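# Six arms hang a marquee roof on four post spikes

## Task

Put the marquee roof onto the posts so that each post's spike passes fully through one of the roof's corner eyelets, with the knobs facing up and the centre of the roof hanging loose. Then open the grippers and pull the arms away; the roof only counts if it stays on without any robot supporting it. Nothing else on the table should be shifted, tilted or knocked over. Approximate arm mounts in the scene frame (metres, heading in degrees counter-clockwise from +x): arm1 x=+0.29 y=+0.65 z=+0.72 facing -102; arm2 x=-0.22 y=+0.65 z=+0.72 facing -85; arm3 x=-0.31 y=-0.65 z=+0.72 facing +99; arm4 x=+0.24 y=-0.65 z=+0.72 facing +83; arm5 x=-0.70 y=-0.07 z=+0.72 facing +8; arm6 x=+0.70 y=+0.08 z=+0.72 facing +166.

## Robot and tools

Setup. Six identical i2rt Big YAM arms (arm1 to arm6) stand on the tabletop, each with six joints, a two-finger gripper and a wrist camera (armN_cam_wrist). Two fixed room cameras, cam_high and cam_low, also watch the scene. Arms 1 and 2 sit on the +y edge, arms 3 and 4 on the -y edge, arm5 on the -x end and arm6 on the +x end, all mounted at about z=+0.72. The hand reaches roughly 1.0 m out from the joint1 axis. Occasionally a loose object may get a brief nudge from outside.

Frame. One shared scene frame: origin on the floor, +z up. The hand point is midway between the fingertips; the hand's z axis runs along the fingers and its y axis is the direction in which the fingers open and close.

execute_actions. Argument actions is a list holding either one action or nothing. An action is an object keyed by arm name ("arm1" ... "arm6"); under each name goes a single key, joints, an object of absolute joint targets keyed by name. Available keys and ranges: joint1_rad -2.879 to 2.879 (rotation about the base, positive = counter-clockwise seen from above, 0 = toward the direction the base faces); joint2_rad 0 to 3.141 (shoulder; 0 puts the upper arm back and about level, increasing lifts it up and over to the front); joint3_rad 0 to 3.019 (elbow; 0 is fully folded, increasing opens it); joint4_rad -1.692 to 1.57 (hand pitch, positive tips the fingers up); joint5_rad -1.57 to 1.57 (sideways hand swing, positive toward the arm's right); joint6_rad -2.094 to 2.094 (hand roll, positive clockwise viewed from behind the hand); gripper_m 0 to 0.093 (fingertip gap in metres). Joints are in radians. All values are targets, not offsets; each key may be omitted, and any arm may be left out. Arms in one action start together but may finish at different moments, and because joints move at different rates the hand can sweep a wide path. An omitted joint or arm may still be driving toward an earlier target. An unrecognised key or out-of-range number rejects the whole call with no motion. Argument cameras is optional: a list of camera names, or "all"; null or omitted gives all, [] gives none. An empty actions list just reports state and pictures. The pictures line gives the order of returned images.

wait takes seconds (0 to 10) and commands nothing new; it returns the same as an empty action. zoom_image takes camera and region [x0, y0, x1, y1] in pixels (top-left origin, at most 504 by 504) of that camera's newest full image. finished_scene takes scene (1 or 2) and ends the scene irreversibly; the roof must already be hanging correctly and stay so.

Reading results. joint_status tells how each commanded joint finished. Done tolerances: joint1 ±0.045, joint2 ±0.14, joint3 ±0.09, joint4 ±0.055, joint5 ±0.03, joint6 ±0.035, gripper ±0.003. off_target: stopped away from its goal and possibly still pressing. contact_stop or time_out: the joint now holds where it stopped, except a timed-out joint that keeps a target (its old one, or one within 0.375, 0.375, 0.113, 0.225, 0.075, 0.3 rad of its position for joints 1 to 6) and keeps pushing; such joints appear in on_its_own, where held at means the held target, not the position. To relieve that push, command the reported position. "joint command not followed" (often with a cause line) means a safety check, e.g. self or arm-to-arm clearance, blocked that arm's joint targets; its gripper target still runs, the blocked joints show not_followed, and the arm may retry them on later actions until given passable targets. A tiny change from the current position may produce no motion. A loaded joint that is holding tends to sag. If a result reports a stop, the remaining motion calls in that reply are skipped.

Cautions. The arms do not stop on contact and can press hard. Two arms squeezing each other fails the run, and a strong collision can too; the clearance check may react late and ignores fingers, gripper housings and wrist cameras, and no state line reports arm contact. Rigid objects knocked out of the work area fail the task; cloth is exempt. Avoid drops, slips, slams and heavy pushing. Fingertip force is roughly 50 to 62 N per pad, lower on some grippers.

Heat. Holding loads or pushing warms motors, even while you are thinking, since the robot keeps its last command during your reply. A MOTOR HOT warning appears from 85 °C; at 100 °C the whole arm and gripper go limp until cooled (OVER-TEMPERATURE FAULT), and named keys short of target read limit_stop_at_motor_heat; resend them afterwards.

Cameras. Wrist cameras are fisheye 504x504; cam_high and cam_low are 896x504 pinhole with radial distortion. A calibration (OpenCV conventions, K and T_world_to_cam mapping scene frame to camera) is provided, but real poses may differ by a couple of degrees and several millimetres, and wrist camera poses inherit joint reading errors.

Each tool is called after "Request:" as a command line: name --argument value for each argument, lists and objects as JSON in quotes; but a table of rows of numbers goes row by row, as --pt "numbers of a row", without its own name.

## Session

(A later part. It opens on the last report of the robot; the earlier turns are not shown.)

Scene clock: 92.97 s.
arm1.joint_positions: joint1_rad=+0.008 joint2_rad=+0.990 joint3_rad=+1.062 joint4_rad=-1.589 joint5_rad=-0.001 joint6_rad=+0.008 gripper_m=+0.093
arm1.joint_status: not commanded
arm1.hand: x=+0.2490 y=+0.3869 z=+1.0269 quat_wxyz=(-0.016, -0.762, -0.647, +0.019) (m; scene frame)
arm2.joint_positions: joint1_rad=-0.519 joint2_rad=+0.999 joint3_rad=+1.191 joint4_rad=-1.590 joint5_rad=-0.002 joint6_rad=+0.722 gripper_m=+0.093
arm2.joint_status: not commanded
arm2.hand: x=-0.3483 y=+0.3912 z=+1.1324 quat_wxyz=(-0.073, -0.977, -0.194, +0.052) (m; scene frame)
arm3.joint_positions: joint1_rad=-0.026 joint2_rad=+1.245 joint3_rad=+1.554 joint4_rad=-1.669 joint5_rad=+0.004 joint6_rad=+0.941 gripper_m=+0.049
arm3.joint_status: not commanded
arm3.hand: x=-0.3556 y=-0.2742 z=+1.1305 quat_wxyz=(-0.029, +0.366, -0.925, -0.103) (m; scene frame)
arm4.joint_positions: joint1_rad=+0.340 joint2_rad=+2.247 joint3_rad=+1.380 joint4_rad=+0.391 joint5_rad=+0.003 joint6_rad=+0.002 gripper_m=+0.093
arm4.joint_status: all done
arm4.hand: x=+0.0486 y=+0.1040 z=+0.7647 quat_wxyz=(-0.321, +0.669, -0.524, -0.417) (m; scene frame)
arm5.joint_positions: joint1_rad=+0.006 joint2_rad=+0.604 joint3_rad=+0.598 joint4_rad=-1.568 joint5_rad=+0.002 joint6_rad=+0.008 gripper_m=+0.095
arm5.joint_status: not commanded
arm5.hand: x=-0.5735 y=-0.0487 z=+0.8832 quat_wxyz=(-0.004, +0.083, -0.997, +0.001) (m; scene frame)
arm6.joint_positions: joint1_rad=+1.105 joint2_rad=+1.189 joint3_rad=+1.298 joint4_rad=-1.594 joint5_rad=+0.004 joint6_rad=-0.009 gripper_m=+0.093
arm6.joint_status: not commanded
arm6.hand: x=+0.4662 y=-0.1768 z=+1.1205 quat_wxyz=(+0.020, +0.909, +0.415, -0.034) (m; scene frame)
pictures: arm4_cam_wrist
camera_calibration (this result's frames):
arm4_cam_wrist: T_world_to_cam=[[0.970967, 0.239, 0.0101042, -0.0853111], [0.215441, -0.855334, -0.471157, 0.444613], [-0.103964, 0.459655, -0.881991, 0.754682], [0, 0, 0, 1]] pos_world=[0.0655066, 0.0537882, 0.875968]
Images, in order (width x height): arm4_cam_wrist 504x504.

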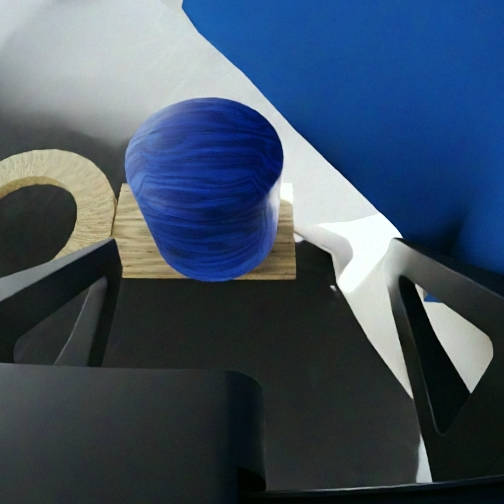

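Request:
execute_actions --actions '[{"arm4":{"joints":{"joint1_rad":0.37,"joint2_rad":2.29,"joint3_rad":1.49,"joint4_rad":0.33}}}]' --cameras '[]'

Request:
execute_actions --actions '[{"arm4":{"joints":{"gripper_m":0.03}}}]' --cameras '["arm4_cam_wrist"]'

Request:
execute_actions --actions '[{"arm4":{"joints":{"joint1_rad":0.2,"joint2_rad":2.55,"joint3_rad":2.35,"joint4_rad":-0.2}}}]' --cameras '["cam_high","cam_low"]'

Scene clock: 94.10 s.
arm1.joint_positions: joint1_rad=+0.008 joint2_rad=+0.990 joint3_rad=+1.062 joint4_rad=-1.589 joint5_rad=-0.001 joint6_rad=+0.008 gripper_m=+0.093
arm1.joint_status: not commanded
arm1.hand: x=+0.2490 y=+0.3869 z=+1.0269 quat_wxyz=(-0.016, -0.762, -0.647, +0.019) (m; scene frame)
arm2.joint_positions: joint1_rad=-0.519 joint2_rad=+0.999 joint3_rad=+1.191 joint4_rad=-1.590 joint5_rad=-0.002 joint6_rad=+0.722 gripper_m=+0.093
arm2.joint_status: not commanded
arm2.hand: x=-0.3483 y=+0.3912 z=+1.1324 quat_wxyz=(-0.073, -0.977, -0.194, +0.052) (m; scene frame)
arm3.joint_positions: joint1_rad=-0.026 joint2_rad=+1.245 joint3_rad=+1.554 joint4_rad=-1.669 joint5_rad=+0.004 joint6_rad=+0.941 gripper_m=+0.049
arm3.joint_status: not commanded
arm3.hand: x=-0.3556 y=-0.2742 z=+1.1305 quat_wxyz=(-0.029, +0.366, -0.925, -0.103) (m; scene frame)
arm4.joint_positions: joint1_rad=+0.359 joint2_rad=+2.265 joint3_rad=+1.439 joint4_rad=+0.342 joint5_rad=+0.003 joint6_rad=+0.002 gripper_m=+0.093
arm4.joint_status: all done
arm4.hand: x=+0.0302 y=+0.1150 z=+0.7687 quat_wxyz=(-0.315, +0.676, -0.519, -0.418) (m; scene frame)
arm5.joint_positions: joint1_rad=+0.006 joint2_rad=+0.604 joint3_rad=+0.598 joint4_rad=-1.568 joint5_rad=+0.002 joint6_rad=+0.008 gripper_m=+0.095
arm5.joint_status: not commanded
arm5.hand: x=-0.5735 y=-0.0487 z=+0.8832 quat_wxyz=(-0.004, +0.083, -0.997, +0.001) (m; scene frame)
arm6.joint_positions: joint1_rad=+1.105 joint2_rad=+1.189 joint3_rad=+1.298 joint4_rad=-1.594 joint5_rad=+0.004 joint6_rad=-0.009 gripper_m=+0.093
arm6.joint_status: not commanded
arm6.hand: x=+0.4662 y=-0.1768 z=+1.1205 quat_wxyz=(+0.020, +0.909, +0.415, -0.034) (m; scene frame)
pictures: none
No camera images: the call's "cameras" was empty. Leave "cameras" out to get every camera's image.

Scene clock: 94.73 s.
arm1.joint_positions: joint1_rad=+0.008 joint2_rad=+0.990 joint3_rad=+1.062 joint4_rad=-1.589 joint5_rad=-0.001 joint6_rad=+0.008 gripper_m=+0.093
arm1.joint_status: not commanded
arm1.hand: x=+0.2490 y=+0.3869 z=+1.0269 quat_wxyz=(-0.016, -0.762, -0.647, +0.019) (m; scene frame)
arm2.joint_positions: joint1_rad=-0.519 joint2_rad=+0.999 joint3_rad=+1.191 joint4_rad=-1.590 joint5_rad=-0.002 joint6_rad=+0.722 gripper_m=+0.093
arm2.joint_status: not commanded
arm2.hand: x=-0.3483 y=+0.3912 z=+1.1324 quat_wxyz=(-0.073, -0.977, -0.194, +0.052) (m; scene frame)
arm3.joint_positions: joint1_rad=-0.026 joint2_rad=+1.245 joint3_rad=+1.554 joint4_rad=-1.669 joint5_rad=+0.004 joint6_rad=+0.941 gripper_m=+0.049
arm3.joint_status: not commanded
arm3.hand: x=-0.3556 y=-0.2742 z=+1.1305 quat_wxyz=(-0.029, +0.366, -0.925, -0.103) (m; scene frame)
arm4.joint_positions: joint1_rad=+0.359 joint2_rad=+2.265 joint3_rad=+1.439 joint4_rad=+0.342 joint5_rad=+0.002 joint6_rad=+0.002 gripper_m=+0.045
arm4.joint_status: gripper_m off_target (ended at +0.045, target +0.030)
arm4.hand: x=+0.0302 y=+0.1150 z=+0.7687 quat_wxyz=(-0.315, +0.676, -0.519, -0.418) (m; scene frame)
arm5.joint_positions: joint1_rad=+0.006 joint2_rad=+0.604 joint3_rad=+0.598 joint4_rad=-1.568 joint5_rad=+0.002 joint6_rad=+0.008 gripper_m=+0.095
arm5.joint_status: not commanded
arm5.hand: x=-0.5735 y=-0.0487 z=+0.8832 quat_wxyz=(-0.004, +0.083, -0.997, +0.001) (m; scene frame)
arm6.joint_positions: joint1_rad=+1.105 joint2_rad=+1.189 joint3_rad=+1.298 joint4_rad=-1.594 joint5_rad=+0.004 joint6_rad=-0.009 gripper_m=+0.093
arm6.joint_status: not commanded
arm6.hand: x=+0.4662 y=-0.1768 z=+1.1205 quat_wxyz=(+0.020, +0.909, +0.415, -0.034) (m; scene frame)
pictures: arm4_cam_wrist
camera_calibration (this result's frames):
arm4_cam_wrist: T_world_to_cam=[[0.96611, 0.257926, 0.0102595, -0.0722111], [0.233022, -0.854349, -0.464531, 0.454182], [-0.111049, 0.451179, -0.885497, 0.755158], [0, 0, 0, 1]] pos_world=[0.0477895, 0.0659439, 0.880413]
Images, in order (width x height): arm4_cam_wrist 504x504.

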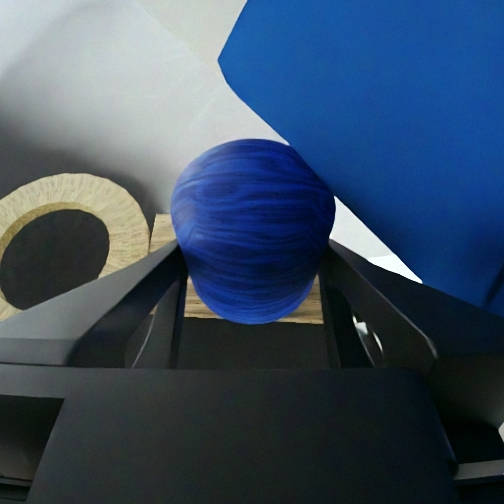

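Scene clock: 96.30 s.
arm1.joint_positions: joint1_rad=+0.008 joint2_rad=+0.990 joint3_rad=+1.062 joint4_rad=-1.589 joint5_rad=-0.001 joint6_rad=+0.008 gripper_m=+0.093
arm1.joint_status: not commanded
arm1.hand: x=+0.2490 y=+0.3869 z=+1.0269 quat_wxyz=(-0.016, -0.762, -0.647, +0.019) (m; scene frame)
arm2.joint_positions: joint1_rad=-0.519 joint2_rad=+0.999 joint3_rad=+1.191 joint4_rad=-1.590 joint5_rad=-0.002 joint6_rad=+0.722 gripper_m=+0.093
arm2.joint_status: not commanded
arm2.hand: x=-0.3483 y=+0.3912 z=+1.1324 quat_wxyz=(-0.073, -0.977, -0.194, +0.052) (m; scene frame)
arm3.joint_positions: joint1_rad=-0.046 joint2_rad=+1.261 joint3_rad=+1.554 joint4_rad=-1.669 joint5_rad=+0.028 joint6_rad=+0.941 gripper_m=+0.049
arm3.joint_status: not commanded
arm3.hand: x=-0.3441 y=-0.2689 z=+1.1250 quat_wxyz=(-0.039, +0.355, -0.929, -0.092) (m; scene frame)
arm4.joint_positions: joint1_rad=+0.229 joint2_rad=+2.537 joint3_rad=+2.287 joint4_rad=-0.188 joint5_rad=+0.003 joint6_rad=-0.010 gripper_m=+0.045
arm4.joint_status: all done
arm4.hand: x=+0.1083 y=+0.3044 z=+0.8774 quat_wxyz=(-0.356, +0.635, -0.551, -0.408) (m; scene frame)
arm5.joint_positions: joint1_rad=+0.006 joint2_rad=+0.604 joint3_rad=+0.598 joint4_rad=-1.568 joint5_rad=+0.002 joint6_rad=+0.008 gripper_m=+0.095
arm5.joint_status: not commanded
arm5.hand: x=-0.5735 y=-0.0487 z=+0.8832 quat_wxyz=(-0.004, +0.083, -0.997, +0.001) (m; scene frame)
arm6.joint_positions: joint1_rad=+1.105 joint2_rad=+1.189 joint3_rad=+1.298 joint4_rad=-1.594 joint5_rad=+0.004 joint6_rad=-0.009 gripper_m=+0.093
arm6.joint_status: not commanded
arm6.hand: x=+0.4662 y=-0.1768 z=+1.1205 quat_wxyz=(+0.020, +0.909, +0.415, -0.034) (m; scene frame)
pictures: cam_high, cam_low
Images, in order (width x height): cam_high 896x504, cam_low 896x504.

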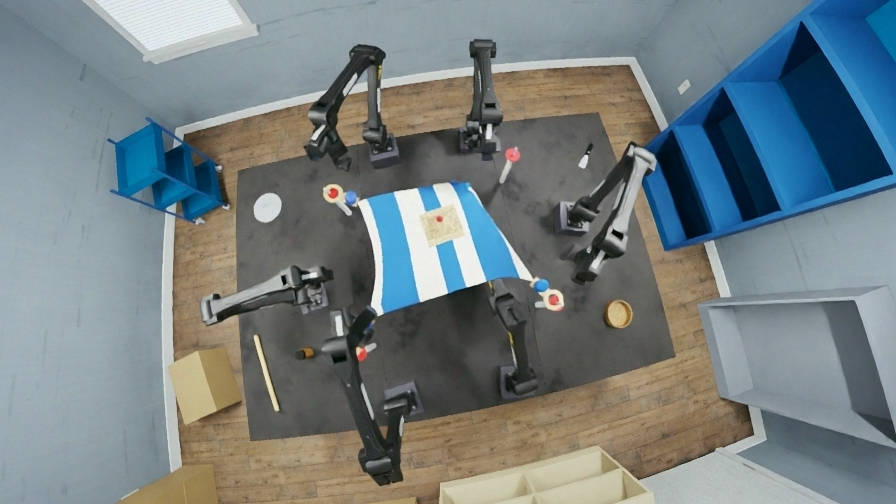

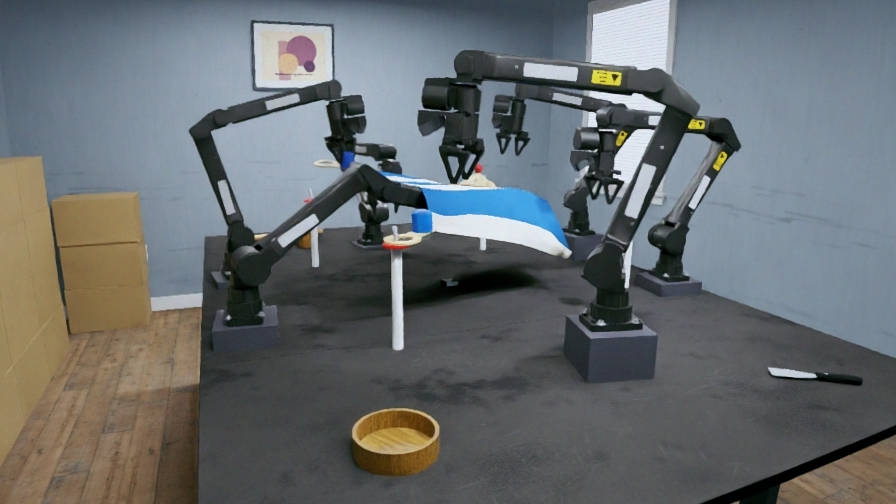

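Request:
execute_actions --actions '[{"arm1":{"joints":{"joint1_rad":-0.3,"joint2_rad":1.15,"joint3_rad":1.2,"joint4_rad":-1.4}}}]' --cameras '["arm1_cam_wrist"]'

Scene clock: 97.37 s.
arm1.joint_positions: joint1_rad=-0.306 joint2_rad=+1.158 joint3_rad=+1.154 joint4_rad=-1.414 joint5_rad=-0.001 joint6_rad=+0.008 gripper_m=+0.093
arm1.joint_status: all done
arm1.hand: x=+0.1310 y=+0.3355 z=+1.0207 quat_wxyz=(-0.039, -0.852, -0.519, +0.064) (m; scene frame)
arm2.joint_positions: joint1_rad=-0.519 joint2_rad=+0.999 joint3_rad=+1.191 joint4_rad=-1.590 joint5_rad=-0.002 joint6_rad=+0.722 gripper_m=+0.093
arm2.joint_status: not commanded
arm2.hand: x=-0.3483 y=+0.3912 z=+1.1324 quat_wxyz=(-0.073, -0.977, -0.194, +0.052) (m; scene frame)
arm3.joint_positions: joint1_rad=-0.046 joint2_rad=+1.261 joint3_rad=+1.554 joint4_rad=-1.669 joint5_rad=+0.028 joint6_rad=+0.941 gripper_m=+0.049
arm3.joint_status: not commanded
arm3.hand: x=-0.3441 y=-0.2689 z=+1.1250 quat_wxyz=(-0.039, +0.355, -0.929, -0.092) (m; scene frame)
arm4.joint_positions: joint1_rad=+0.229 joint2_rad=+2.537 joint3_rad=+2.287 joint4_rad=-0.188 joint5_rad=+0.003 joint6_rad=-0.010 gripper_m=+0.045
arm4.joint_status: not commanded
arm4.hand: x=+0.1083 y=+0.3044 z=+0.8774 quat_wxyz=(-0.356, +0.635, -0.551, -0.408) (m; scene frame)
arm5.joint_positions: joint1_rad=+0.006 joint2_rad=+0.604 joint3_rad=+0.598 joint4_rad=-1.568 joint5_rad=+0.002 joint6_rad=+0.008 gripper_m=+0.095
arm5.joint_status: not commanded
arm5.hand: x=-0.5735 y=-0.0487 z=+0.8832 quat_wxyz=(-0.004, +0.083, -0.997, +0.001) (m; scene frame)
arm6.joint_positions: joint1_rad=+1.105 joint2_rad=+1.189 joint3_rad=+1.298 joint4_rad=-1.594 joint5_rad=+0.004 joint6_rad=-0.009 gripper_m=+0.093
arm6.joint_status: not commanded
arm6.hand: x=+0.4662 y=-0.1768 z=+1.1205 quat_wxyz=(+0.020, +0.909, +0.415, -0.034) (m; scene frame)
pictures: arm1_cam_wrist
camera_calibration (this result's frames):
arm1_cam_wrist: T_world_to_cam=[[-0.890493, 0.454776, -0.0141922, -0.0202654], [0.399226, 0.795923, 0.45511, -0.779344], [0.218269, 0.399606, -0.890322, 0.867452], [0, 0, 0, 1]] pos_world=[0.103751, 0.282875, 1.12671]
Images, in order (width x height): arm1_cam_wrist 504x504.

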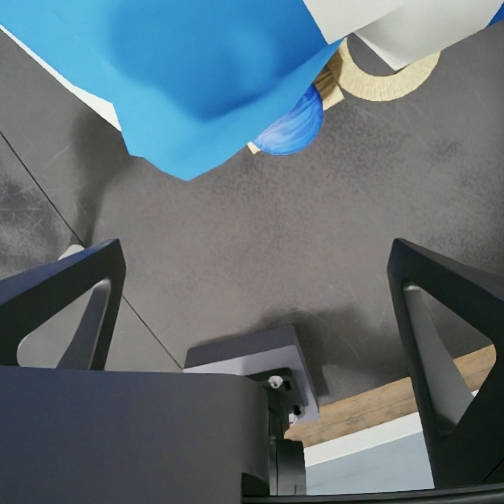

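Request:
execute_actions --actions '[]' --cameras '["arm1_cam_wrist","cam_high","cam_low"]'

Scene clock: 98.43 s.
arm1.joint_positions: joint1_rad=-0.306 joint2_rad=+1.158 joint3_rad=+1.154 joint4_rad=-1.414 joint5_rad=-0.001 joint6_rad=+0.008 gripper_m=+0.093
arm1.joint_status: all done
arm1.hand: x=+0.1310 y=+0.3355 z=+1.0207 quat_wxyz=(-0.039, -0.852, -0.519, +0.064) (m; scene frame)
arm2.joint_positions: joint1_rad=-0.519 joint2_rad=+0.999 joint3_rad=+1.191 joint4_rad=-1.590 joint5_rad=-0.002 joint6_rad=+0.722 gripper_m=+0.093
arm2.joint_status: not commanded
arm2.hand: x=-0.3483 y=+0.3912 z=+1.1324 quat_wxyz=(-0.073, -0.977, -0.194, +0.052) (m; scene frame)
arm3.joint_positions: joint1_rad=-0.046 joint2_rad=+1.261 joint3_rad=+1.554 joint4_rad=-1.669 joint5_rad=+0.028 joint6_rad=+0.941 gripper_m=+0.049
arm3.joint_status: not commanded
arm3.hand: x=-0.3441 y=-0.2689 z=+1.1250 quat_wxyz=(-0.039, +0.355, -0.929, -0.092) (m; scene frame)
arm4.joint_positions: joint1_rad=+0.229 joint2_rad=+2.537 joint3_rad=+2.287 joint4_rad=-0.188 joint5_rad=+0.003 joint6_rad=-0.010 gripper_m=+0.045
arm4.joint_status: not commanded
arm4.hand: x=+0.1083 y=+0.3044 z=+0.8774 quat_wxyz=(-0.356, +0.635, -0.551, -0.408) (m; scene frame)
arm5.joint_positions: joint1_rad=+0.006 joint2_rad=+0.604 joint3_rad=+0.598 joint4_rad=-1.568 joint5_rad=+0.002 joint6_rad=+0.008 gripper_m=+0.095
arm5.joint_status: not commanded
arm5.hand: x=-0.5735 y=-0.0487 z=+0.8832 quat_wxyz=(-0.004, +0.083, -0.997, +0.001) (m; scene frame)
arm6.joint_positions: joint1_rad=+1.105 joint2_rad=+1.189 joint3_rad=+1.298 joint4_rad=-1.594 joint5_rad=+0.004 joint6_rad=-0.009 gripper_m=+0.093
arm6.joint_status: not commanded
arm6.hand: x=+0.4662 y=-0.1768 z=+1.1205 quat_wxyz=(+0.020, +0.909, +0.415, -0.034) (m; scene frame)
pictures: arm1_cam_wrist, cam_high, cam_low
camera_calibration (this result's frames):
arm1_cam_wrist: T_world_to_cam=[[-0.890493, 0.454776, -0.0141922, -0.0202654], [0.399226, 0.795923, 0.45511, -0.779344], [0.218269, 0.399606, -0.890322, 0.867452], [0, 0, 0, 1]] pos_world=[0.103751, 0.282875, 1.12671]
Images, in order (width x height): arm1_cam_wrist 504x504, cam_high 896x504, cam_low 896x504.

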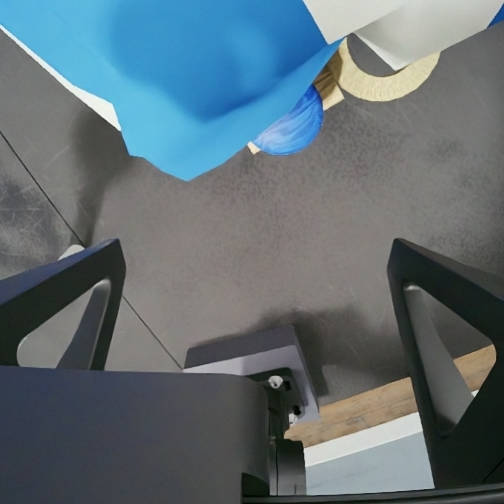

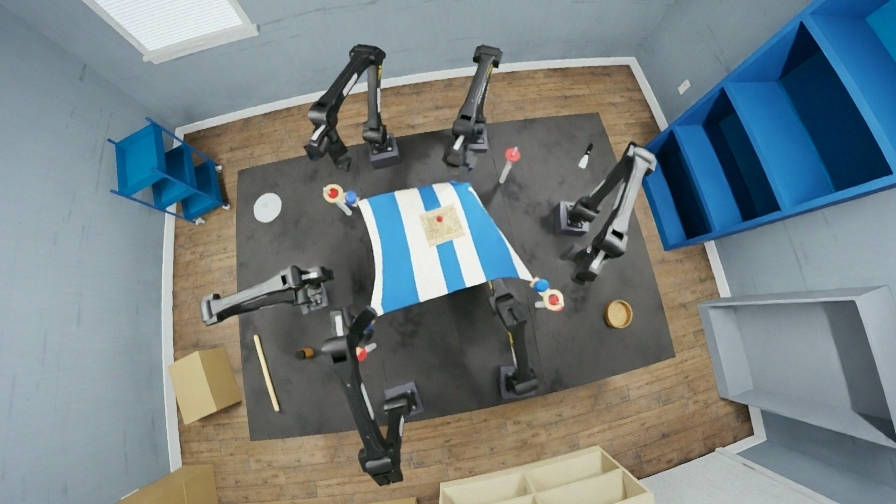

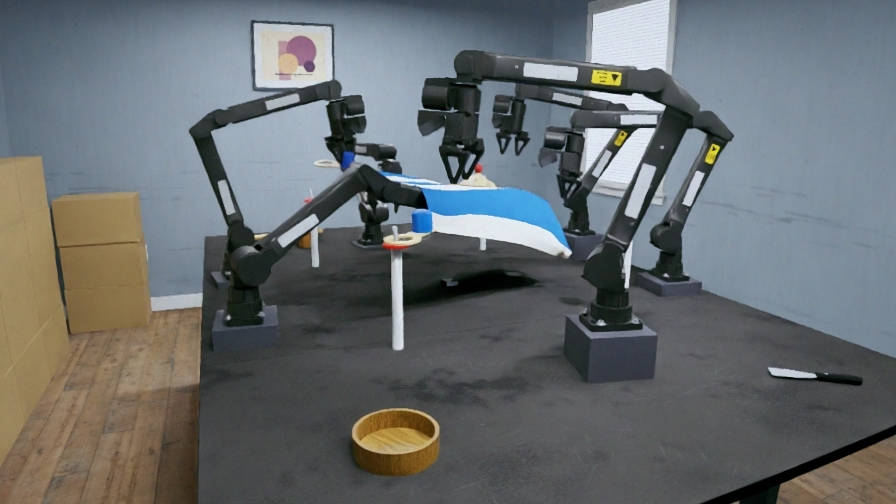

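Request:
execute_actions --actions '[{"arm4":{"joints":{"joint2_rad":2.65,"joint4_rad":-0.08}}}]' --cameras '["arm1_cam_wrist","cam_low"]'

Scene clock: 100.23 s.
arm1.joint_positions: joint1_rad=-0.306 joint2_rad=+1.158 joint3_rad=+1.154 joint4_rad=-1.414 joint5_rad=-0.001 joint6_rad=+0.008 gripper_m=+0.093
arm1.joint_status: not commanded
arm1.hand: x=+0.1310 y=+0.3355 z=+1.0207 quat_wxyz=(-0.039, -0.852, -0.519, +0.064) (m; scene frame)
arm2.joint_positions: joint1_rad=-0.519 joint2_rad=+0.999 joint3_rad=+1.191 joint4_rad=-1.590 joint5_rad=-0.002 joint6_rad=+0.722 gripper_m=+0.093
arm2.joint_status: not commanded
arm2.hand: x=-0.3483 y=+0.3912 z=+1.1324 quat_wxyz=(-0.073, -0.977, -0.194, +0.052) (m; scene frame)
arm3.joint_positions: joint1_rad=-0.046 joint2_rad=+1.261 joint3_rad=+1.554 joint4_rad=-1.669 joint5_rad=+0.029 joint6_rad=+0.941 gripper_m=+0.049
arm3.joint_status: not commanded
arm3.hand: x=-0.3439 y=-0.2689 z=+1.1250 quat_wxyz=(-0.040, +0.355, -0.930, -0.092) (m; scene frame)
arm4.joint_positions: joint1_rad=+0.229 joint2_rad=+2.634 joint3_rad=+2.287 joint4_rad=-0.089 joint5_rad=+0.005 joint6_rad=-0.013 gripper_m=+0.045
arm4.joint_status: all done
arm4.hand: x=+0.1075 y=+0.3084 z=+0.8083 quat_wxyz=(-0.358, +0.635, -0.550, -0.408) (m; scene frame)
arm5.joint_positions: joint1_rad=+0.006 joint2_rad=+0.604 joint3_rad=+0.598 joint4_rad=-1.568 joint5_rad=+0.002 joint6_rad=+0.008 gripper_m=+0.095
arm5.joint_status: not commanded
arm5.hand: x=-0.5735 y=-0.0487 z=+0.8832 quat_wxyz=(-0.004, +0.083, -0.997, +0.001) (m; scene frame)
arm6.joint_positions: joint1_rad=+1.105 joint2_rad=+1.189 joint3_rad=+1.298 joint4_rad=-1.594 joint5_rad=+0.004 joint6_rad=-0.009 gripper_m=+0.093
arm6.joint_status: not commanded
arm6.hand: x=+0.4662 y=-0.1768 z=+1.1205 quat_wxyz=(+0.020, +0.909, +0.415, -0.034) (m; scene frame)
pictures: arm1_cam_wrist, cam_low
camera_calibration (this result's frames):
arm1_cam_wrist: T_world_to_cam=[[-0.890493, 0.454776, -0.0141922, -0.0202654], [0.399226, 0.795923, 0.45511, -0.779344], [0.218269, 0.399606, -0.890322, 0.867452], [0, 0, 0, 1]] pos_world=[0.103751, 0.282875, 1.12671]
Images, in order (width x height): arm1_cam_wrist 504x504, cam_low 896x504.

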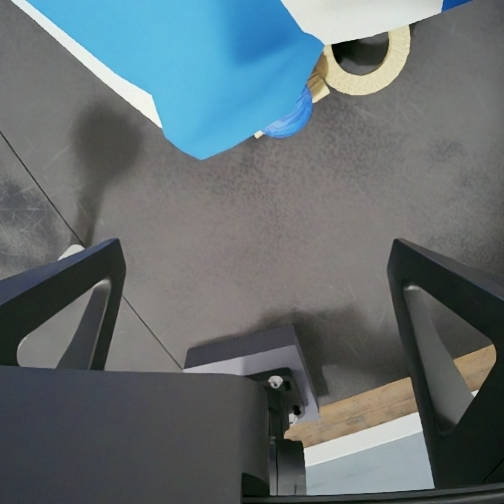

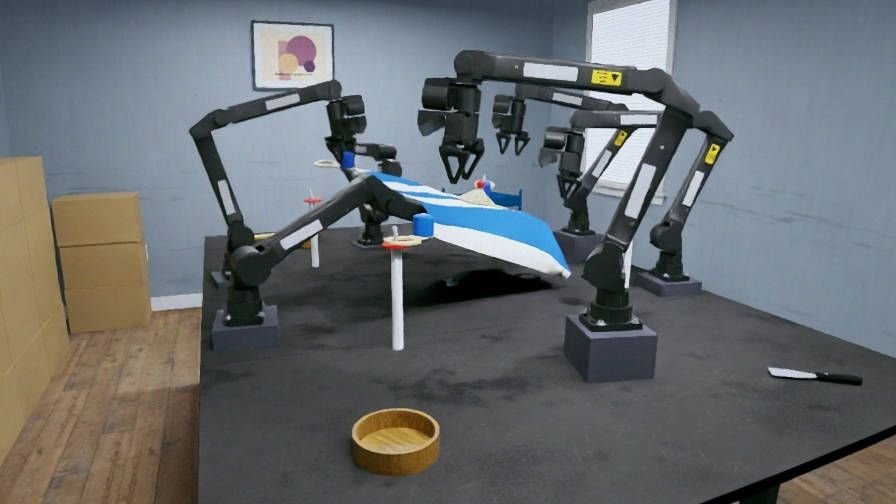

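Request:
execute_actions --actions '[{"arm1":{"joints":{"joint1_rad":-0.546,"joint2_rad":1.4,"joint3_rad":1.15,"joint4_rad":-1.32,"gripper_m":0.05}}}]' --cameras '["arm1_cam_wrist"]'

Scene clock: 101.80 s.
arm1.joint_positions: joint1_rad=-0.554 joint2_rad=+1.415 joint3_rad=+1.143 joint4_rad=-1.329 joint5_rad=-0.001 joint6_rad=+0.008 gripper_m=+0.050
arm1.joint_status: all done
arm1.hand: x=+0.0333 y=+0.3548 z=+0.9273 quat_wxyz=(+0.008, -0.912, -0.411, -0.015) (m; scene frame)
arm2.joint_positions: joint1_rad=-0.519 joint2_rad=+0.999 joint3_rad=+1.191 joint4_rad=-1.590 joint5_rad=-0.002 joint6_rad=+0.722 gripper_m=+0.093
arm2.joint_status: not commanded
arm2.hand: x=-0.3483 y=+0.3912 z=+1.1324 quat_wxyz=(-0.073, -0.977, -0.194, +0.052) (m; scene frame)
arm3.joint_positions: joint1_rad=-0.046 joint2_rad=+1.261 joint3_rad=+1.554 joint4_rad=-1.669 joint5_rad=+0.029 joint6_rad=+0.941 gripper_m=+0.049
arm3.joint_status: not commanded
arm3.hand: x=-0.3439 y=-0.2689 z=+1.1250 quat_wxyz=(-0.040, +0.355, -0.930, -0.092) (m; scene frame)
arm4.joint_positions: joint1_rad=+0.229 joint2_rad=+2.634 joint3_rad=+2.287 joint4_rad=-0.089 joint5_rad=+0.005 joint6_rad=-0.013 gripper_m=+0.045
arm4.joint_status: not commanded
arm4.hand: x=+0.1075 y=+0.3084 z=+0.8083 quat_wxyz=(-0.358, +0.635, -0.550, -0.408) (m; scene frame)
arm5.joint_positions: joint1_rad=+0.006 joint2_rad=+0.604 joint3_rad=+0.598 joint4_rad=-1.568 joint5_rad=+0.002 joint6_rad=+0.008 gripper_m=+0.095
arm5.joint_status: not commanded
arm5.hand: x=-0.5735 y=-0.0487 z=+0.8832 quat_wxyz=(-0.004, +0.083, -0.997, +0.001) (m; scene frame)
arm6.joint_positions: joint1_rad=+1.105 joint2_rad=+1.189 joint3_rad=+1.298 joint4_rad=-1.594 joint5_rad=+0.004 joint6_rad=-0.009 gripper_m=+0.093
arm6.joint_status: not commanded
arm6.hand: x=+0.4662 y=-0.1768 z=+1.1205 quat_wxyz=(+0.020, +0.909, +0.415, -0.034) (m; scene frame)
pictures: arm1_cam_wrist
camera_calibration (this result's frames):
arm1_cam_wrist: T_world_to_cam=[[-0.750236, 0.661052, -0.0124966, -0.196715], [0.518569, 0.600046, 0.609124, -0.790437], [0.410161, 0.450506, -0.792977, 0.683225], [0, 0, 0, 1]] pos_world=[-0.0179186, 0.29654, 1.0208]
Images, in order (width x height): arm1_cam_wrist 504x504.

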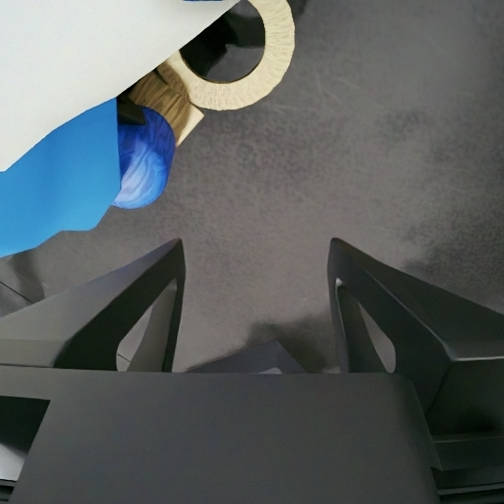

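Request:
execute_actions --actions '[{"arm1":{"joints":{"joint1_rad":-0.59,"joint2_rad":1.62,"joint3_rad":1.03,"joint4_rad":-1.01,"gripper_m":0.04}}}]' --cameras '["arm1_cam_wrist"]'

Scene clock: 103.23 s.
arm1.joint_positions: joint1_rad=-0.588 joint2_rad=+1.636 joint3_rad=+1.022 joint4_rad=-1.023 joint5_rad=-0.001 joint6_rad=+0.008 gripper_m=+0.040
arm1.joint_status: all done
arm1.hand: x=+0.0102 y=+0.3502 z=+0.7990 quat_wxyz=(+0.015, -0.918, -0.395, -0.031) (m; scene frame)
arm2.joint_positions: joint1_rad=-0.519 joint2_rad=+0.999 joint3_rad=+1.191 joint4_rad=-1.590 joint5_rad=-0.002 joint6_rad=+0.722 gripper_m=+0.093
arm2.joint_status: not commanded
arm2.hand: x=-0.3483 y=+0.3912 z=+1.1324 quat_wxyz=(-0.073, -0.977, -0.194, +0.052) (m; scene frame)
arm3.joint_positions: joint1_rad=-0.046 joint2_rad=+1.261 joint3_rad=+1.554 joint4_rad=-1.669 joint5_rad=+0.029 joint6_rad=+0.941 gripper_m=+0.049
arm3.joint_status: not commanded
arm3.hand: x=-0.3439 y=-0.2689 z=+1.1250 quat_wxyz=(-0.040, +0.355, -0.930, -0.092) (m; scene frame)
arm4.joint_positions: joint1_rad=+0.229 joint2_rad=+2.634 joint3_rad=+2.287 joint4_rad=-0.089 joint5_rad=+0.005 joint6_rad=-0.015 gripper_m=+0.045
arm4.joint_status: not commanded
arm4.hand: x=+0.1075 y=+0.3084 z=+0.8083 quat_wxyz=(-0.358, +0.635, -0.549, -0.408) (m; scene frame)
arm5.joint_positions: joint1_rad=+0.006 joint2_rad=+0.604 joint3_rad=+0.598 joint4_rad=-1.568 joint5_rad=+0.002 joint6_rad=+0.008 gripper_m=+0.095
arm5.joint_status: not commanded
arm5.hand: x=-0.5735 y=-0.0487 z=+0.8832 quat_wxyz=(-0.004, +0.083, -0.997, +0.001) (m; scene frame)
arm6.joint_positions: joint1_rad=+1.105 joint2_rad=+1.189 joint3_rad=+1.298 joint4_rad=-1.594 joint5_rad=+0.004 joint6_rad=-0.009 gripper_m=+0.093
arm6.joint_status: not commanded
arm6.hand: x=+0.4662 y=-0.1768 z=+1.1205 quat_wxyz=(+0.020, +0.909, +0.415, -0.034) (m; scene frame)
pictures: arm1_cam_wrist
camera_calibration (this result's frames):
arm1_cam_wrist: T_world_to_cam=[[-0.726719, 0.686827, -0.0121593, -0.2222], [0.523446, 0.565138, 0.637671, -0.708189], [0.444841, 0.457043, -0.770213, 0.572237], [0, 0, 0, 1]] pos_world=[-0.0453334, 0.2913, 0.889634]
Images, in order (width x height): arm1_cam_wrist 504x504.

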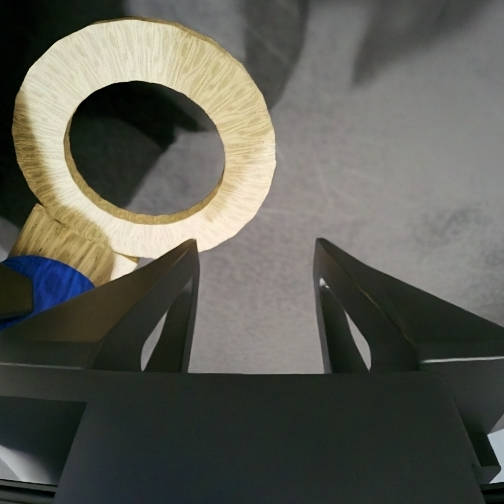

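Request:
execute_actions --actions '[{"arm1":{"joints":{"joint4_rad":-0.91}}}]' --cameras '["arm1_cam_wrist"]'

Request:
execute_actions --actions '[{"arm1":{"joints":{"joint2_rad":1.69,"joint4_rad":-0.88}}}]' --cameras '["arm1_cam_wrist"]'

Scene clock: 104.23 s.
arm1.joint_positions: joint1_rad=-0.588 joint2_rad=+1.636 joint3_rad=+1.022 joint4_rad=-0.924 joint5_rad=-0.001 joint6_rad=+0.008 gripper_m=+0.040
arm1.joint_status: all done
arm1.hand: x=-0.0065 y=+0.3324 z=+0.7985 quat_wxyz=(-0.005, -0.919, -0.395, +0.014) (m; scene frame)
arm2.joint_positions: joint1_rad=-0.519 joint2_rad=+0.999 joint3_rad=+1.191 joint4_rad=-1.590 joint5_rad=-0.002 joint6_rad=+0.722 gripper_m=+0.093
arm2.joint_status: not commanded
arm2.hand: x=-0.3483 y=+0.3912 z=+1.1324 quat_wxyz=(-0.073, -0.977, -0.194, +0.052) (m; scene frame)
arm3.joint_positions: joint1_rad=-0.046 joint2_rad=+1.261 joint3_rad=+1.554 joint4_rad=-1.669 joint5_rad=+0.029 joint6_rad=+0.941 gripper_m=+0.049
arm3.joint_status: not commanded
arm3.hand: x=-0.3439 y=-0.2689 z=+1.1250 quat_wxyz=(-0.040, +0.355, -0.930, -0.092) (m; scene frame)
arm4.joint_positions: joint1_rad=+0.229 joint2_rad=+2.634 joint3_rad=+2.287 joint4_rad=-0.089 joint5_rad=+0.005 joint6_rad=-0.015 gripper_m=+0.045
arm4.joint_status: not commanded
arm4.hand: x=+0.1075 y=+0.3084 z=+0.8083 quat_wxyz=(-0.358, +0.635, -0.549, -0.408) (m; scene frame)
arm5.joint_positions: joint1_rad=+0.006 joint2_rad=+0.604 joint3_rad=+0.598 joint4_rad=-1.568 joint5_rad=+0.002 joint6_rad=+0.008 gripper_m=+0.095
arm5.joint_status: not commanded
arm5.hand: x=-0.5735 y=-0.0487 z=+0.8832 quat_wxyz=(-0.004, +0.083, -0.997, +0.001) (m; scene frame)
arm6.joint_positions: joint1_rad=+1.105 joint2_rad=+1.189 joint3_rad=+1.298 joint4_rad=-1.594 joint5_rad=+0.004 joint6_rad=-0.009 gripper_m=+0.093
arm6.joint_status: not commanded
arm6.hand: x=+0.4662 y=-0.1768 z=+1.1205 quat_wxyz=(+0.020, +0.909, +0.415, -0.034) (m; scene frame)
pictures: arm1_cam_wrist
camera_calibration (this result's frames):
arm1_cam_wrist: T_world_to_cam=[[-0.727776, 0.685696, -0.0127462, -0.221207], [0.563744, 0.608718, 0.558261, -0.639907], [0.390556, 0.399103, -0.829568, 0.65369], [0, 0, 0, 1]] pos_world=[-0.0555483, 0.280314, 0.896695]
Images, in order (width x height): arm1_cam_wrist 504x504.

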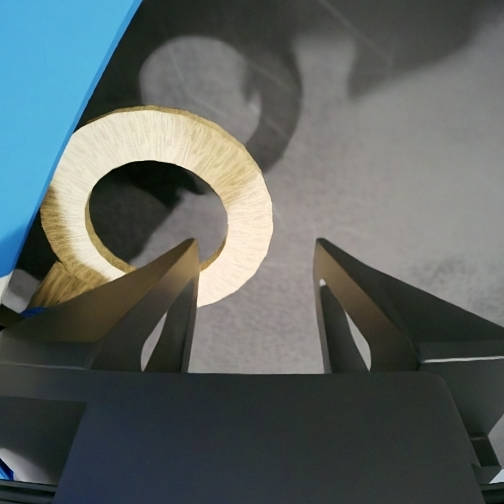

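Scene clock: 105.00 s.
arm1.joint_positions: joint1_rad=-0.588 joint2_rad=+1.681 joint3_rad=+1.022 joint4_rad=-0.893 joint5_rad=-0.001 joint6_rad=+0.008 gripper_m=+0.040
arm1.joint_status: all done
arm1.hand: x=-0.0084 y=+0.3303 z=+0.7799 quat_wxyz=(-0.002, -0.919, -0.395, +0.007) (m; scene frame)
arm2.joint_positions: joint1_rad=-0.519 joint2_rad=+0.999 joint3_rad=+1.191 joint4_rad=-1.590 joint5_rad=-0.002 joint6_rad=+0.722 gripper_m=+0.093
arm2.joint_status: not commanded
arm2.hand: x=-0.3483 y=+0.3912 z=+1.1324 quat_wxyz=(-0.073, -0.977, -0.194, +0.052) (m; scene frame)
arm3.joint_positions: joint1_rad=-0.046 joint2_rad=+1.261 joint3_rad=+1.554 joint4_rad=-1.669 joint5_rad=+0.029 joint6_rad=+0.941 gripper_m=+0.049
arm3.joint_status: not commanded
arm3.hand: x=-0.3439 y=-0.2689 z=+1.1250 quat_wxyz=(-0.040, +0.355, -0.930, -0.092) (m; scene frame)
arm4.joint_positions: joint1_rad=+0.229 joint2_rad=+2.634 joint3_rad=+2.287 joint4_rad=-0.089 joint5_rad=+0.005 joint6_rad=-0.016 gripper_m=+0.045
arm4.joint_status: not commanded
arm4.hand: x=+0.1075 y=+0.3084 z=+0.8083 quat_wxyz=(-0.358, +0.636, -0.549, -0.408) (m; scene frame)
arm5.joint_positions: joint1_rad=+0.006 joint2_rad=+0.604 joint3_rad=+0.598 joint4_rad=-1.568 joint5_rad=+0.002 joint6_rad=+0.008 gripper_m=+0.095
arm5.joint_status: not commanded
arm5.hand: x=-0.5735 y=-0.0487 z=+0.8832 quat_wxyz=(-0.004, +0.083, -0.997, +0.001) (m; scene frame)
arm6.joint_positions: joint1_rad=+1.105 joint2_rad=+1.189 joint3_rad=+1.298 joint4_rad=-1.594 joint5_rad=+0.004 joint6_rad=-0.009 gripper_m=+0.093
arm6.joint_status: not commanded
arm6.hand: x=+0.4662 y=-0.1768 z=+1.1205 quat_wxyz=(+0.020, +0.909, +0.415, -0.034) (m; scene frame)
pictures: arm1_cam_wrist
camera_calibration (this result's frames):
arm1_cam_wrist: T_world_to_cam=[[-0.727615, 0.685869, -0.012668, -0.221605], [0.558046, 0.60255, 0.570542, -0.634755], [0.39895, 0.408066, -0.821171, 0.630386], [0, 0, 0, 1]] pos_world=[-0.0585129, 0.277225, 0.877001]
Images, in order (width x height): arm1_cam_wrist 504x504.

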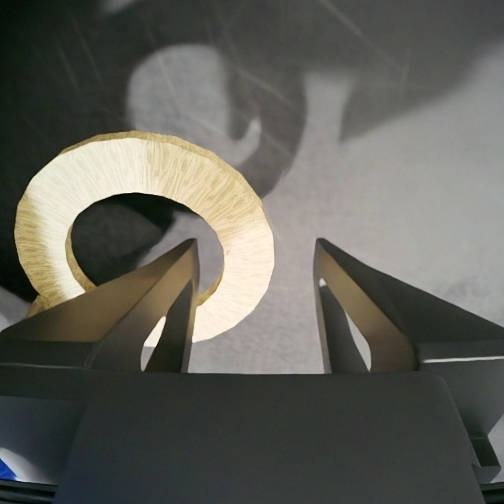

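A bit lower, then close.

Request:
execute_actions --actions '[{"arm1":{"joints":{"joint2_rad":1.74,"joint4_rad":-0.84}}}]' --cameras '[]'

Request:
execute_actions --actions '[{"arm1":{"joints":{"gripper_m":0.0}}}]' --cameras '["arm1_cam_wrist","cam_low"]'

Scene clock: 106.00 s.
arm1.joint_positions: joint1_rad=-0.588 joint2_rad=+1.732 joint3_rad=+1.022 joint4_rad=-0.853 joint5_rad=-0.001 joint6_rad=+0.008 gripper_m=+0.040
arm1.joint_status: all done
arm1.hand: x=-0.0111 y=+0.3276 z=+0.7590 quat_wxyz=(+0.000, -0.919, -0.395, +0.003) (m; scene frame)
arm2.joint_positions: joint1_rad=-0.519 joint2_rad=+0.999 joint3_rad=+1.191 joint4_rad=-1.590 joint5_rad=-0.002 joint6_rad=+0.722 gripper_m=+0.093
arm2.joint_status: not commanded
arm2.hand: x=-0.3483 y=+0.3912 z=+1.1324 quat_wxyz=(-0.073, -0.977, -0.194, +0.052) (m; scene frame)
arm3.joint_positions: joint1_rad=-0.046 joint2_rad=+1.261 joint3_rad=+1.554 joint4_rad=-1.669 joint5_rad=+0.029 joint6_rad=+0.941 gripper_m=+0.049
arm3.joint_status: not commanded
arm3.hand: x=-0.3439 y=-0.2689 z=+1.1250 quat_wxyz=(-0.040, +0.355, -0.930, -0.092) (m; scene frame)
arm4.joint_positions: joint1_rad=+0.229 joint2_rad=+2.634 joint3_rad=+2.287 joint4_rad=-0.089 joint5_rad=+0.005 joint6_rad=-0.016 gripper_m=+0.045
arm4.joint_status: not commanded
arm4.hand: x=+0.1075 y=+0.3084 z=+0.8083 quat_wxyz=(-0.359, +0.636, -0.549, -0.408) (m; scene frame)
arm5.joint_positions: joint1_rad=+0.006 joint2_rad=+0.604 joint3_rad=+0.598 joint4_rad=-1.568 joint5_rad=+0.002 joint6_rad=+0.008 gripper_m=+0.095
arm5.joint_status: not commanded
arm5.hand: x=-0.5735 y=-0.0487 z=+0.8832 quat_wxyz=(-0.004, +0.083, -0.997, +0.001) (m; scene frame)
arm6.joint_positions: joint1_rad=+1.105 joint2_rad=+1.189 joint3_rad=+1.298 joint4_rad=-1.594 joint5_rad=+0.004 joint6_rad=-0.009 gripper_m=+0.093
arm6.joint_status: not commanded
arm6.hand: x=+0.4662 y=-0.1768 z=+1.1205 quat_wxyz=(+0.020, +0.909, +0.415, -0.034) (m; scene frame)
pictures: none
No camera images: the call's "cameras" was empty. Leave "cameras" out to get every camera's image.

Scene clock: 106.60 s.
arm1.joint_positions: joint1_rad=-0.585 joint2_rad=+1.732 joint3_rad=+1.022 joint4_rad=-0.852 joint5_rad=-0.003 joint6_rad=-0.006 gripper_m=+0.017
arm1.joint_status: gripper_m off_target (ended at +0.017, target +0.000)
arm1.hand: x=-0.0099 y=+0.3263 z=+0.7590 quat_wxyz=(-0.001, -0.915, -0.403, +0.003) (m; scene frame)
arm2.joint_positions: joint1_rad=-0.519 joint2_rad=+0.999 joint3_rad=+1.191 joint4_rad=-1.590 joint5_rad=-0.002 joint6_rad=+0.722 gripper_m=+0.093
arm2.joint_status: not commanded
arm2.hand: x=-0.3483 y=+0.3912 z=+1.1324 quat_wxyz=(-0.073, -0.977, -0.194, +0.052) (m; scene frame)
arm3.joint_positions: joint1_rad=-0.046 joint2_rad=+1.261 joint3_rad=+1.554 joint4_rad=-1.669 joint5_rad=+0.029 joint6_rad=+0.941 gripper_m=+0.049
arm3.joint_status: not commanded
arm3.hand: x=-0.3439 y=-0.2689 z=+1.1250 quat_wxyz=(-0.040, +0.355, -0.930, -0.092) (m; scene frame)
arm4.joint_positions: joint1_rad=+0.234 joint2_rad=+2.634 joint3_rad=+2.287 joint4_rad=-0.088 joint5_rad=+0.009 joint6_rad=-0.016 gripper_m=+0.045
arm4.joint_status: not commanded
arm4.hand: x=+0.1042 y=+0.3080 z=+0.8086 quat_wxyz=(-0.359, +0.636, -0.548, -0.408) (m; scene frame)
arm5.joint_positions: joint1_rad=+0.006 joint2_rad=+0.604 joint3_rad=+0.598 joint4_rad=-1.568 joint5_rad=+0.002 joint6_rad=+0.008 gripper_m=+0.095
arm5.joint_status: not commanded
arm5.hand: x=-0.5735 y=-0.0487 z=+0.8832 quat_wxyz=(-0.004, +0.083, -0.997, +0.001) (m; scene frame)
arm6.joint_positions: joint1_rad=+1.105 joint2_rad=+1.189 joint3_rad=+1.298 joint4_rad=-1.594 joint5_rad=+0.004 joint6_rad=-0.009 gripper_m=+0.093
arm6.joint_status: not commanded
arm6.hand: x=+0.4662 y=-0.1768 z=+1.1205 quat_wxyz=(+0.020, +0.909, +0.415, -0.034) (m; scene frame)
pictures: arm1_cam_wrist, cam_low
camera_calibration (this result's frames):
arm1_cam_wrist: T_world_to_cam=[[-0.738656, 0.673919, -0.0148402, -0.214736], [0.543617, 0.608567, 0.578037, -0.627372], [0.398581, 0.418903, -0.815876, 0.607884], [0, 0, 0, 1]] pos_world=[-0.059857, 0.271868, 0.855416]
Images, in order (width x height): arm1_cam_wrist 504x504, cam_low 896x504.

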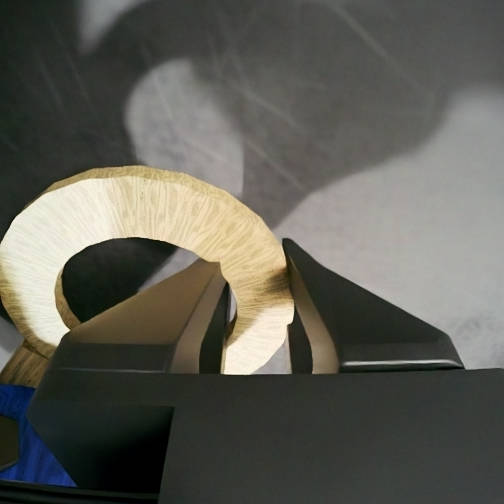

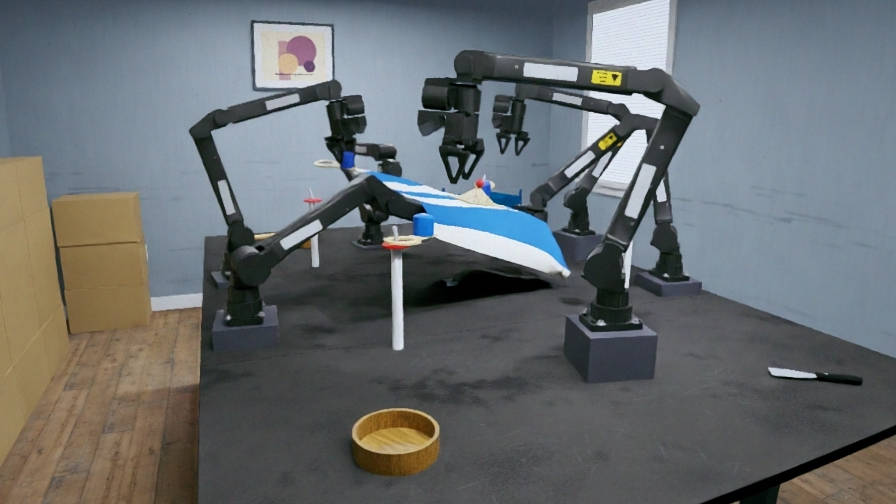

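Request:
execute_actions --actions '[{"arm4":{"joints":{"gripper_m":0.093}}}]' --cameras '[]'

Request:
execute_actions --actions '[{"arm4":{"joints":{"joint2_rad":2.1,"joint3_rad":1.1,"joint4_rad":0.6}}}]' --cameras '[]'

Request:
execute_actions --actions '[{"arm4":{"joints":{"joint2_rad":1.6,"joint3_rad":0.45,"joint4_rad":0.8}},"arm1":{"joints":{"joint2_rad":1.45,"joint3_rad":1.2,"joint4_rad":-1.32}}}]' --cameras '["arm1_cam_wrist","cam_high"]'

Scene clock: 107.67 s.
arm1.joint_positions: joint1_rad=-0.585 joint2_rad=+1.731 joint3_rad=+1.024 joint4_rad=-0.848 joint5_rad=-0.020 joint6_rad=+0.051 gripper_m=+0.017
arm1.joint_status: not commanded
arm1.hand: x=-0.0091 y=+0.3229 z=+0.7599 quat_wxyz=(-0.010, -0.926, -0.377, +0.002) (m; scene frame)
arm2.joint_positions: joint1_rad=-0.519 joint2_rad=+0.999 joint3_rad=+1.191 joint4_rad=-1.590 joint5_rad=-0.002 joint6_rad=+0.722 gripper_m=+0.093
arm2.joint_status: not commanded
arm2.hand: x=-0.3483 y=+0.3912 z=+1.1324 quat_wxyz=(-0.073, -0.977, -0.194, +0.052) (m; scene frame)
arm3.joint_positions: joint1_rad=-0.046 joint2_rad=+1.261 joint3_rad=+1.554 joint4_rad=-1.669 joint5_rad=+0.029 joint6_rad=+0.941 gripper_m=+0.049
arm3.joint_status: not commanded
arm3.hand: x=-0.3439 y=-0.2689 z=+1.1250 quat_wxyz=(-0.040, +0.355, -0.930, -0.092) (m; scene frame)
arm4.joint_positions: joint1_rad=+0.234 joint2_rad=+2.637 joint3_rad=+2.287 joint4_rad=-0.088 joint5_rad=-0.005 joint6_rad=-0.015 gripper_m=+0.093
arm4.joint_status: all done
arm4.hand: x=+0.1010 y=+0.3073 z=+0.8061 quat_wxyz=(-0.354, +0.639, -0.546, -0.411) (m; scene frame)
arm5.joint_positions: joint1_rad=+0.006 joint2_rad=+0.604 joint3_rad=+0.598 joint4_rad=-1.568 joint5_rad=+0.002 joint6_rad=+0.008 gripper_m=+0.095
arm5.joint_status: not commanded
arm5.hand: x=-0.5735 y=-0.0487 z=+0.8832 quat_wxyz=(-0.004, +0.083, -0.997, +0.001) (m; scene frame)
arm6.joint_positions: joint1_rad=+1.105 joint2_rad=+1.189 joint3_rad=+1.298 joint4_rad=-1.594 joint5_rad=+0.004 joint6_rad=-0.009 gripper_m=+0.093
arm6.joint_status: not commanded
arm6.hand: x=+0.4662 y=-0.1768 z=+1.1205 quat_wxyz=(+0.020, +0.909, +0.415, -0.034) (m; scene frame)
pictures: none
No camera images: the call's "cameras" was empty. Leave "cameras" out to get every camera's image.

Scene clock: 109.37 s.
arm1.joint_positions: joint1_rad=-0.585 joint2_rad=+1.731 joint3_rad=+1.032 joint4_rad=-0.844 joint5_rad=-0.013 joint6_rad=+0.078 gripper_m=+0.017
arm1.joint_status: not commanded
arm1.hand: x=-0.0133 y=+0.3200 z=+0.7622 quat_wxyz=(-0.010, -0.931, -0.364, +0.009) (m; scene frame)
arm2.joint_positions: joint1_rad=-0.519 joint2_rad=+0.999 joint3_rad=+1.191 joint4_rad=-1.590 joint5_rad=-0.002 joint6_rad=+0.722 gripper_m=+0.093
arm2.joint_status: not commanded
arm2.hand: x=-0.3483 y=+0.3912 z=+1.1324 quat_wxyz=(-0.073, -0.977, -0.194, +0.052) (m; scene frame)
arm3.joint_positions: joint1_rad=-0.046 joint2_rad=+1.261 joint3_rad=+1.554 joint4_rad=-1.669 joint5_rad=+0.016 joint6_rad=+0.941 gripper_m=+0.049
arm3.joint_status: not commanded
arm3.hand: x=-0.3462 y=-0.2691 z=+1.1249 quat_wxyz=(-0.033, +0.356, -0.929, -0.094) (m; scene frame)
arm4.joint_positions: joint1_rad=+0.212 joint2_rad=+2.108 joint3_rad=+1.101 joint4_rad=+0.581 joint5_rad=-0.003 joint6_rad=-0.013 gripper_m=+0.093
arm4.joint_status: all done
arm4.hand: x=+0.1548 y=+0.0468 z=+0.7798 quat_wxyz=(-0.361, +0.630, -0.552, -0.410) (m; scene frame)
arm5.joint_positions: joint1_rad=+0.006 joint2_rad=+0.604 joint3_rad=+0.598 joint4_rad=-1.568 joint5_rad=+0.002 joint6_rad=+0.008 gripper_m=+0.095
arm5.joint_status: not commanded
arm5.hand: x=-0.5735 y=-0.0487 z=+0.8832 quat_wxyz=(-0.004, +0.083, -0.997, +0.001) (m; scene frame)
arm6.joint_positions: joint1_rad=+1.105 joint2_rad=+1.189 joint3_rad=+1.298 joint4_rad=-1.594 joint5_rad=+0.004 joint6_rad=-0.009 gripper_m=+0.093
arm6.joint_status: not commanded
arm6.hand: x=+0.4662 y=-0.1768 z=+1.1205 quat_wxyz=(+0.020, +0.909, +0.415, -0.034) (m; scene frame)
pictures: none
No camera images: the call's "cameras" was empty. Leave "cameras" out to get every camera's image.

Scene clock: 110.80 s.
arm1.joint_positions: joint1_rad=-0.585 joint2_rad=+1.450 joint3_rad=+1.184 joint4_rad=-1.293 joint5_rad=-0.007 joint6_rad=+0.063 gripper_m=+0.017
arm1.joint_status: all done
arm1.hand: x=+0.0085 y=+0.3445 z=+0.9290 quat_wxyz=(-0.003, -0.929, -0.371, +0.003) (m; scene frame)
arm2.joint_positions: joint1_rad=-0.519 joint2_rad=+0.999 joint3_rad=+1.191 joint4_rad=-1.590 joint5_rad=-0.002 joint6_rad=+0.722 gripper_m=+0.093
arm2.joint_status: not commanded
arm2.hand: x=-0.3483 y=+0.3912 z=+1.1324 quat_wxyz=(-0.073, -0.977, -0.194, +0.052) (m; scene frame)
arm3.joint_positions: joint1_rad=-0.040 joint2_rad=+1.261 joint3_rad=+1.554 joint4_rad=-1.669 joint5_rad=+0.010 joint6_rad=+0.941 gripper_m=+0.049
arm3.joint_status: not commanded
arm3.hand: x=-0.3494 y=-0.2695 z=+1.1249 quat_wxyz=(-0.030, +0.359, -0.928, -0.094) (m; scene frame)
arm4.joint_positions: joint1_rad=+0.212 joint2_rad=+1.597 joint3_rad=+0.451 joint4_rad=+0.786 joint5_rad=-0.003 joint6_rad=-0.013 gripper_m=+0.093
arm4.joint_status: all done
arm4.hand: x=+0.1816 y=-0.1674 z=+0.8529 quat_wxyz=(-0.380, +0.616, -0.540, -0.431) (m; scene frame)
arm5.joint_positions: joint1_rad=+0.006 joint2_rad=+0.604 joint3_rad=+0.598 joint4_rad=-1.568 joint5_rad=+0.002 joint6_rad=+0.008 gripper_m=+0.095
arm5.joint_status: not commanded
arm5.hand: x=-0.5735 y=-0.0487 z=+0.8832 quat_wxyz=(-0.004, +0.083, -0.997, +0.001) (m; scene frame)
arm6.joint_positions: joint1_rad=+1.105 joint2_rad=+1.189 joint3_rad=+1.298 joint4_rad=-1.594 joint5_rad=+0.004 joint6_rad=-0.009 gripper_m=+0.093
arm6.joint_status: not commanded
arm6.hand: x=+0.4662 y=-0.1768 z=+1.1205 quat_wxyz=(+0.020, +0.909, +0.415, -0.034) (m; scene frame)
pictures: arm1_cam_wrist, cam_high
camera_calibration (this result's frames):
arm1_cam_wrist: T_world_to_cam=[[-0.690967, 0.722641, -0.0188365, -0.224363], [0.583438, 0.57287, 0.575691, -0.732579], [0.426809, 0.386793, -0.81745, 0.743951], [0, 0, 0, 1]] pos_world=[-0.0451383, 0.294052, 1.02566]
Images, in order (width x height): arm1_cam_wrist 504x504, cam_high 896x504.

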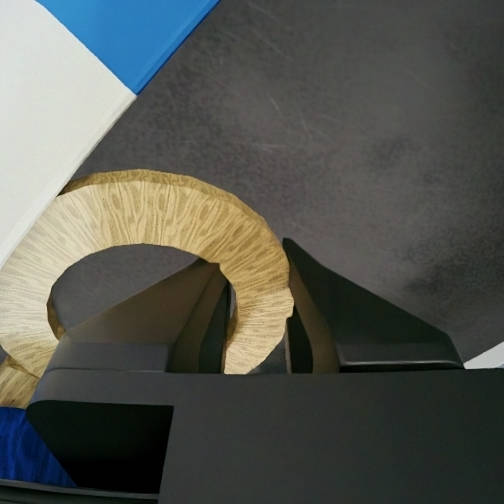

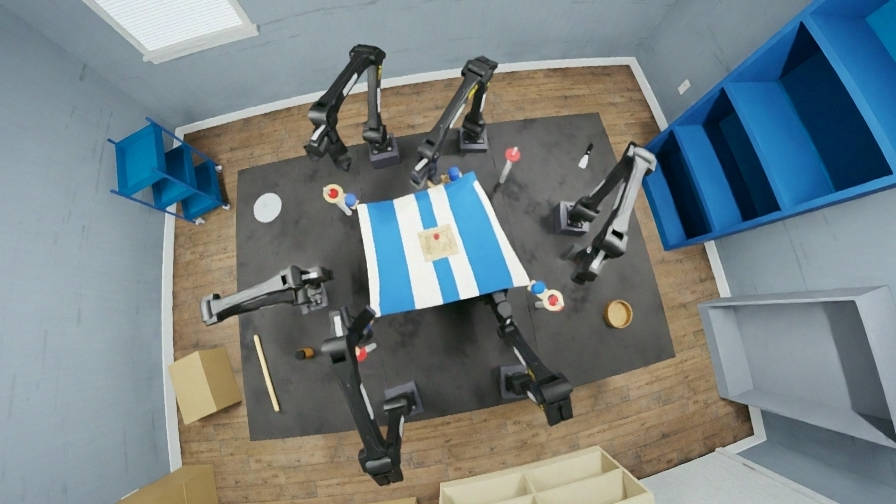

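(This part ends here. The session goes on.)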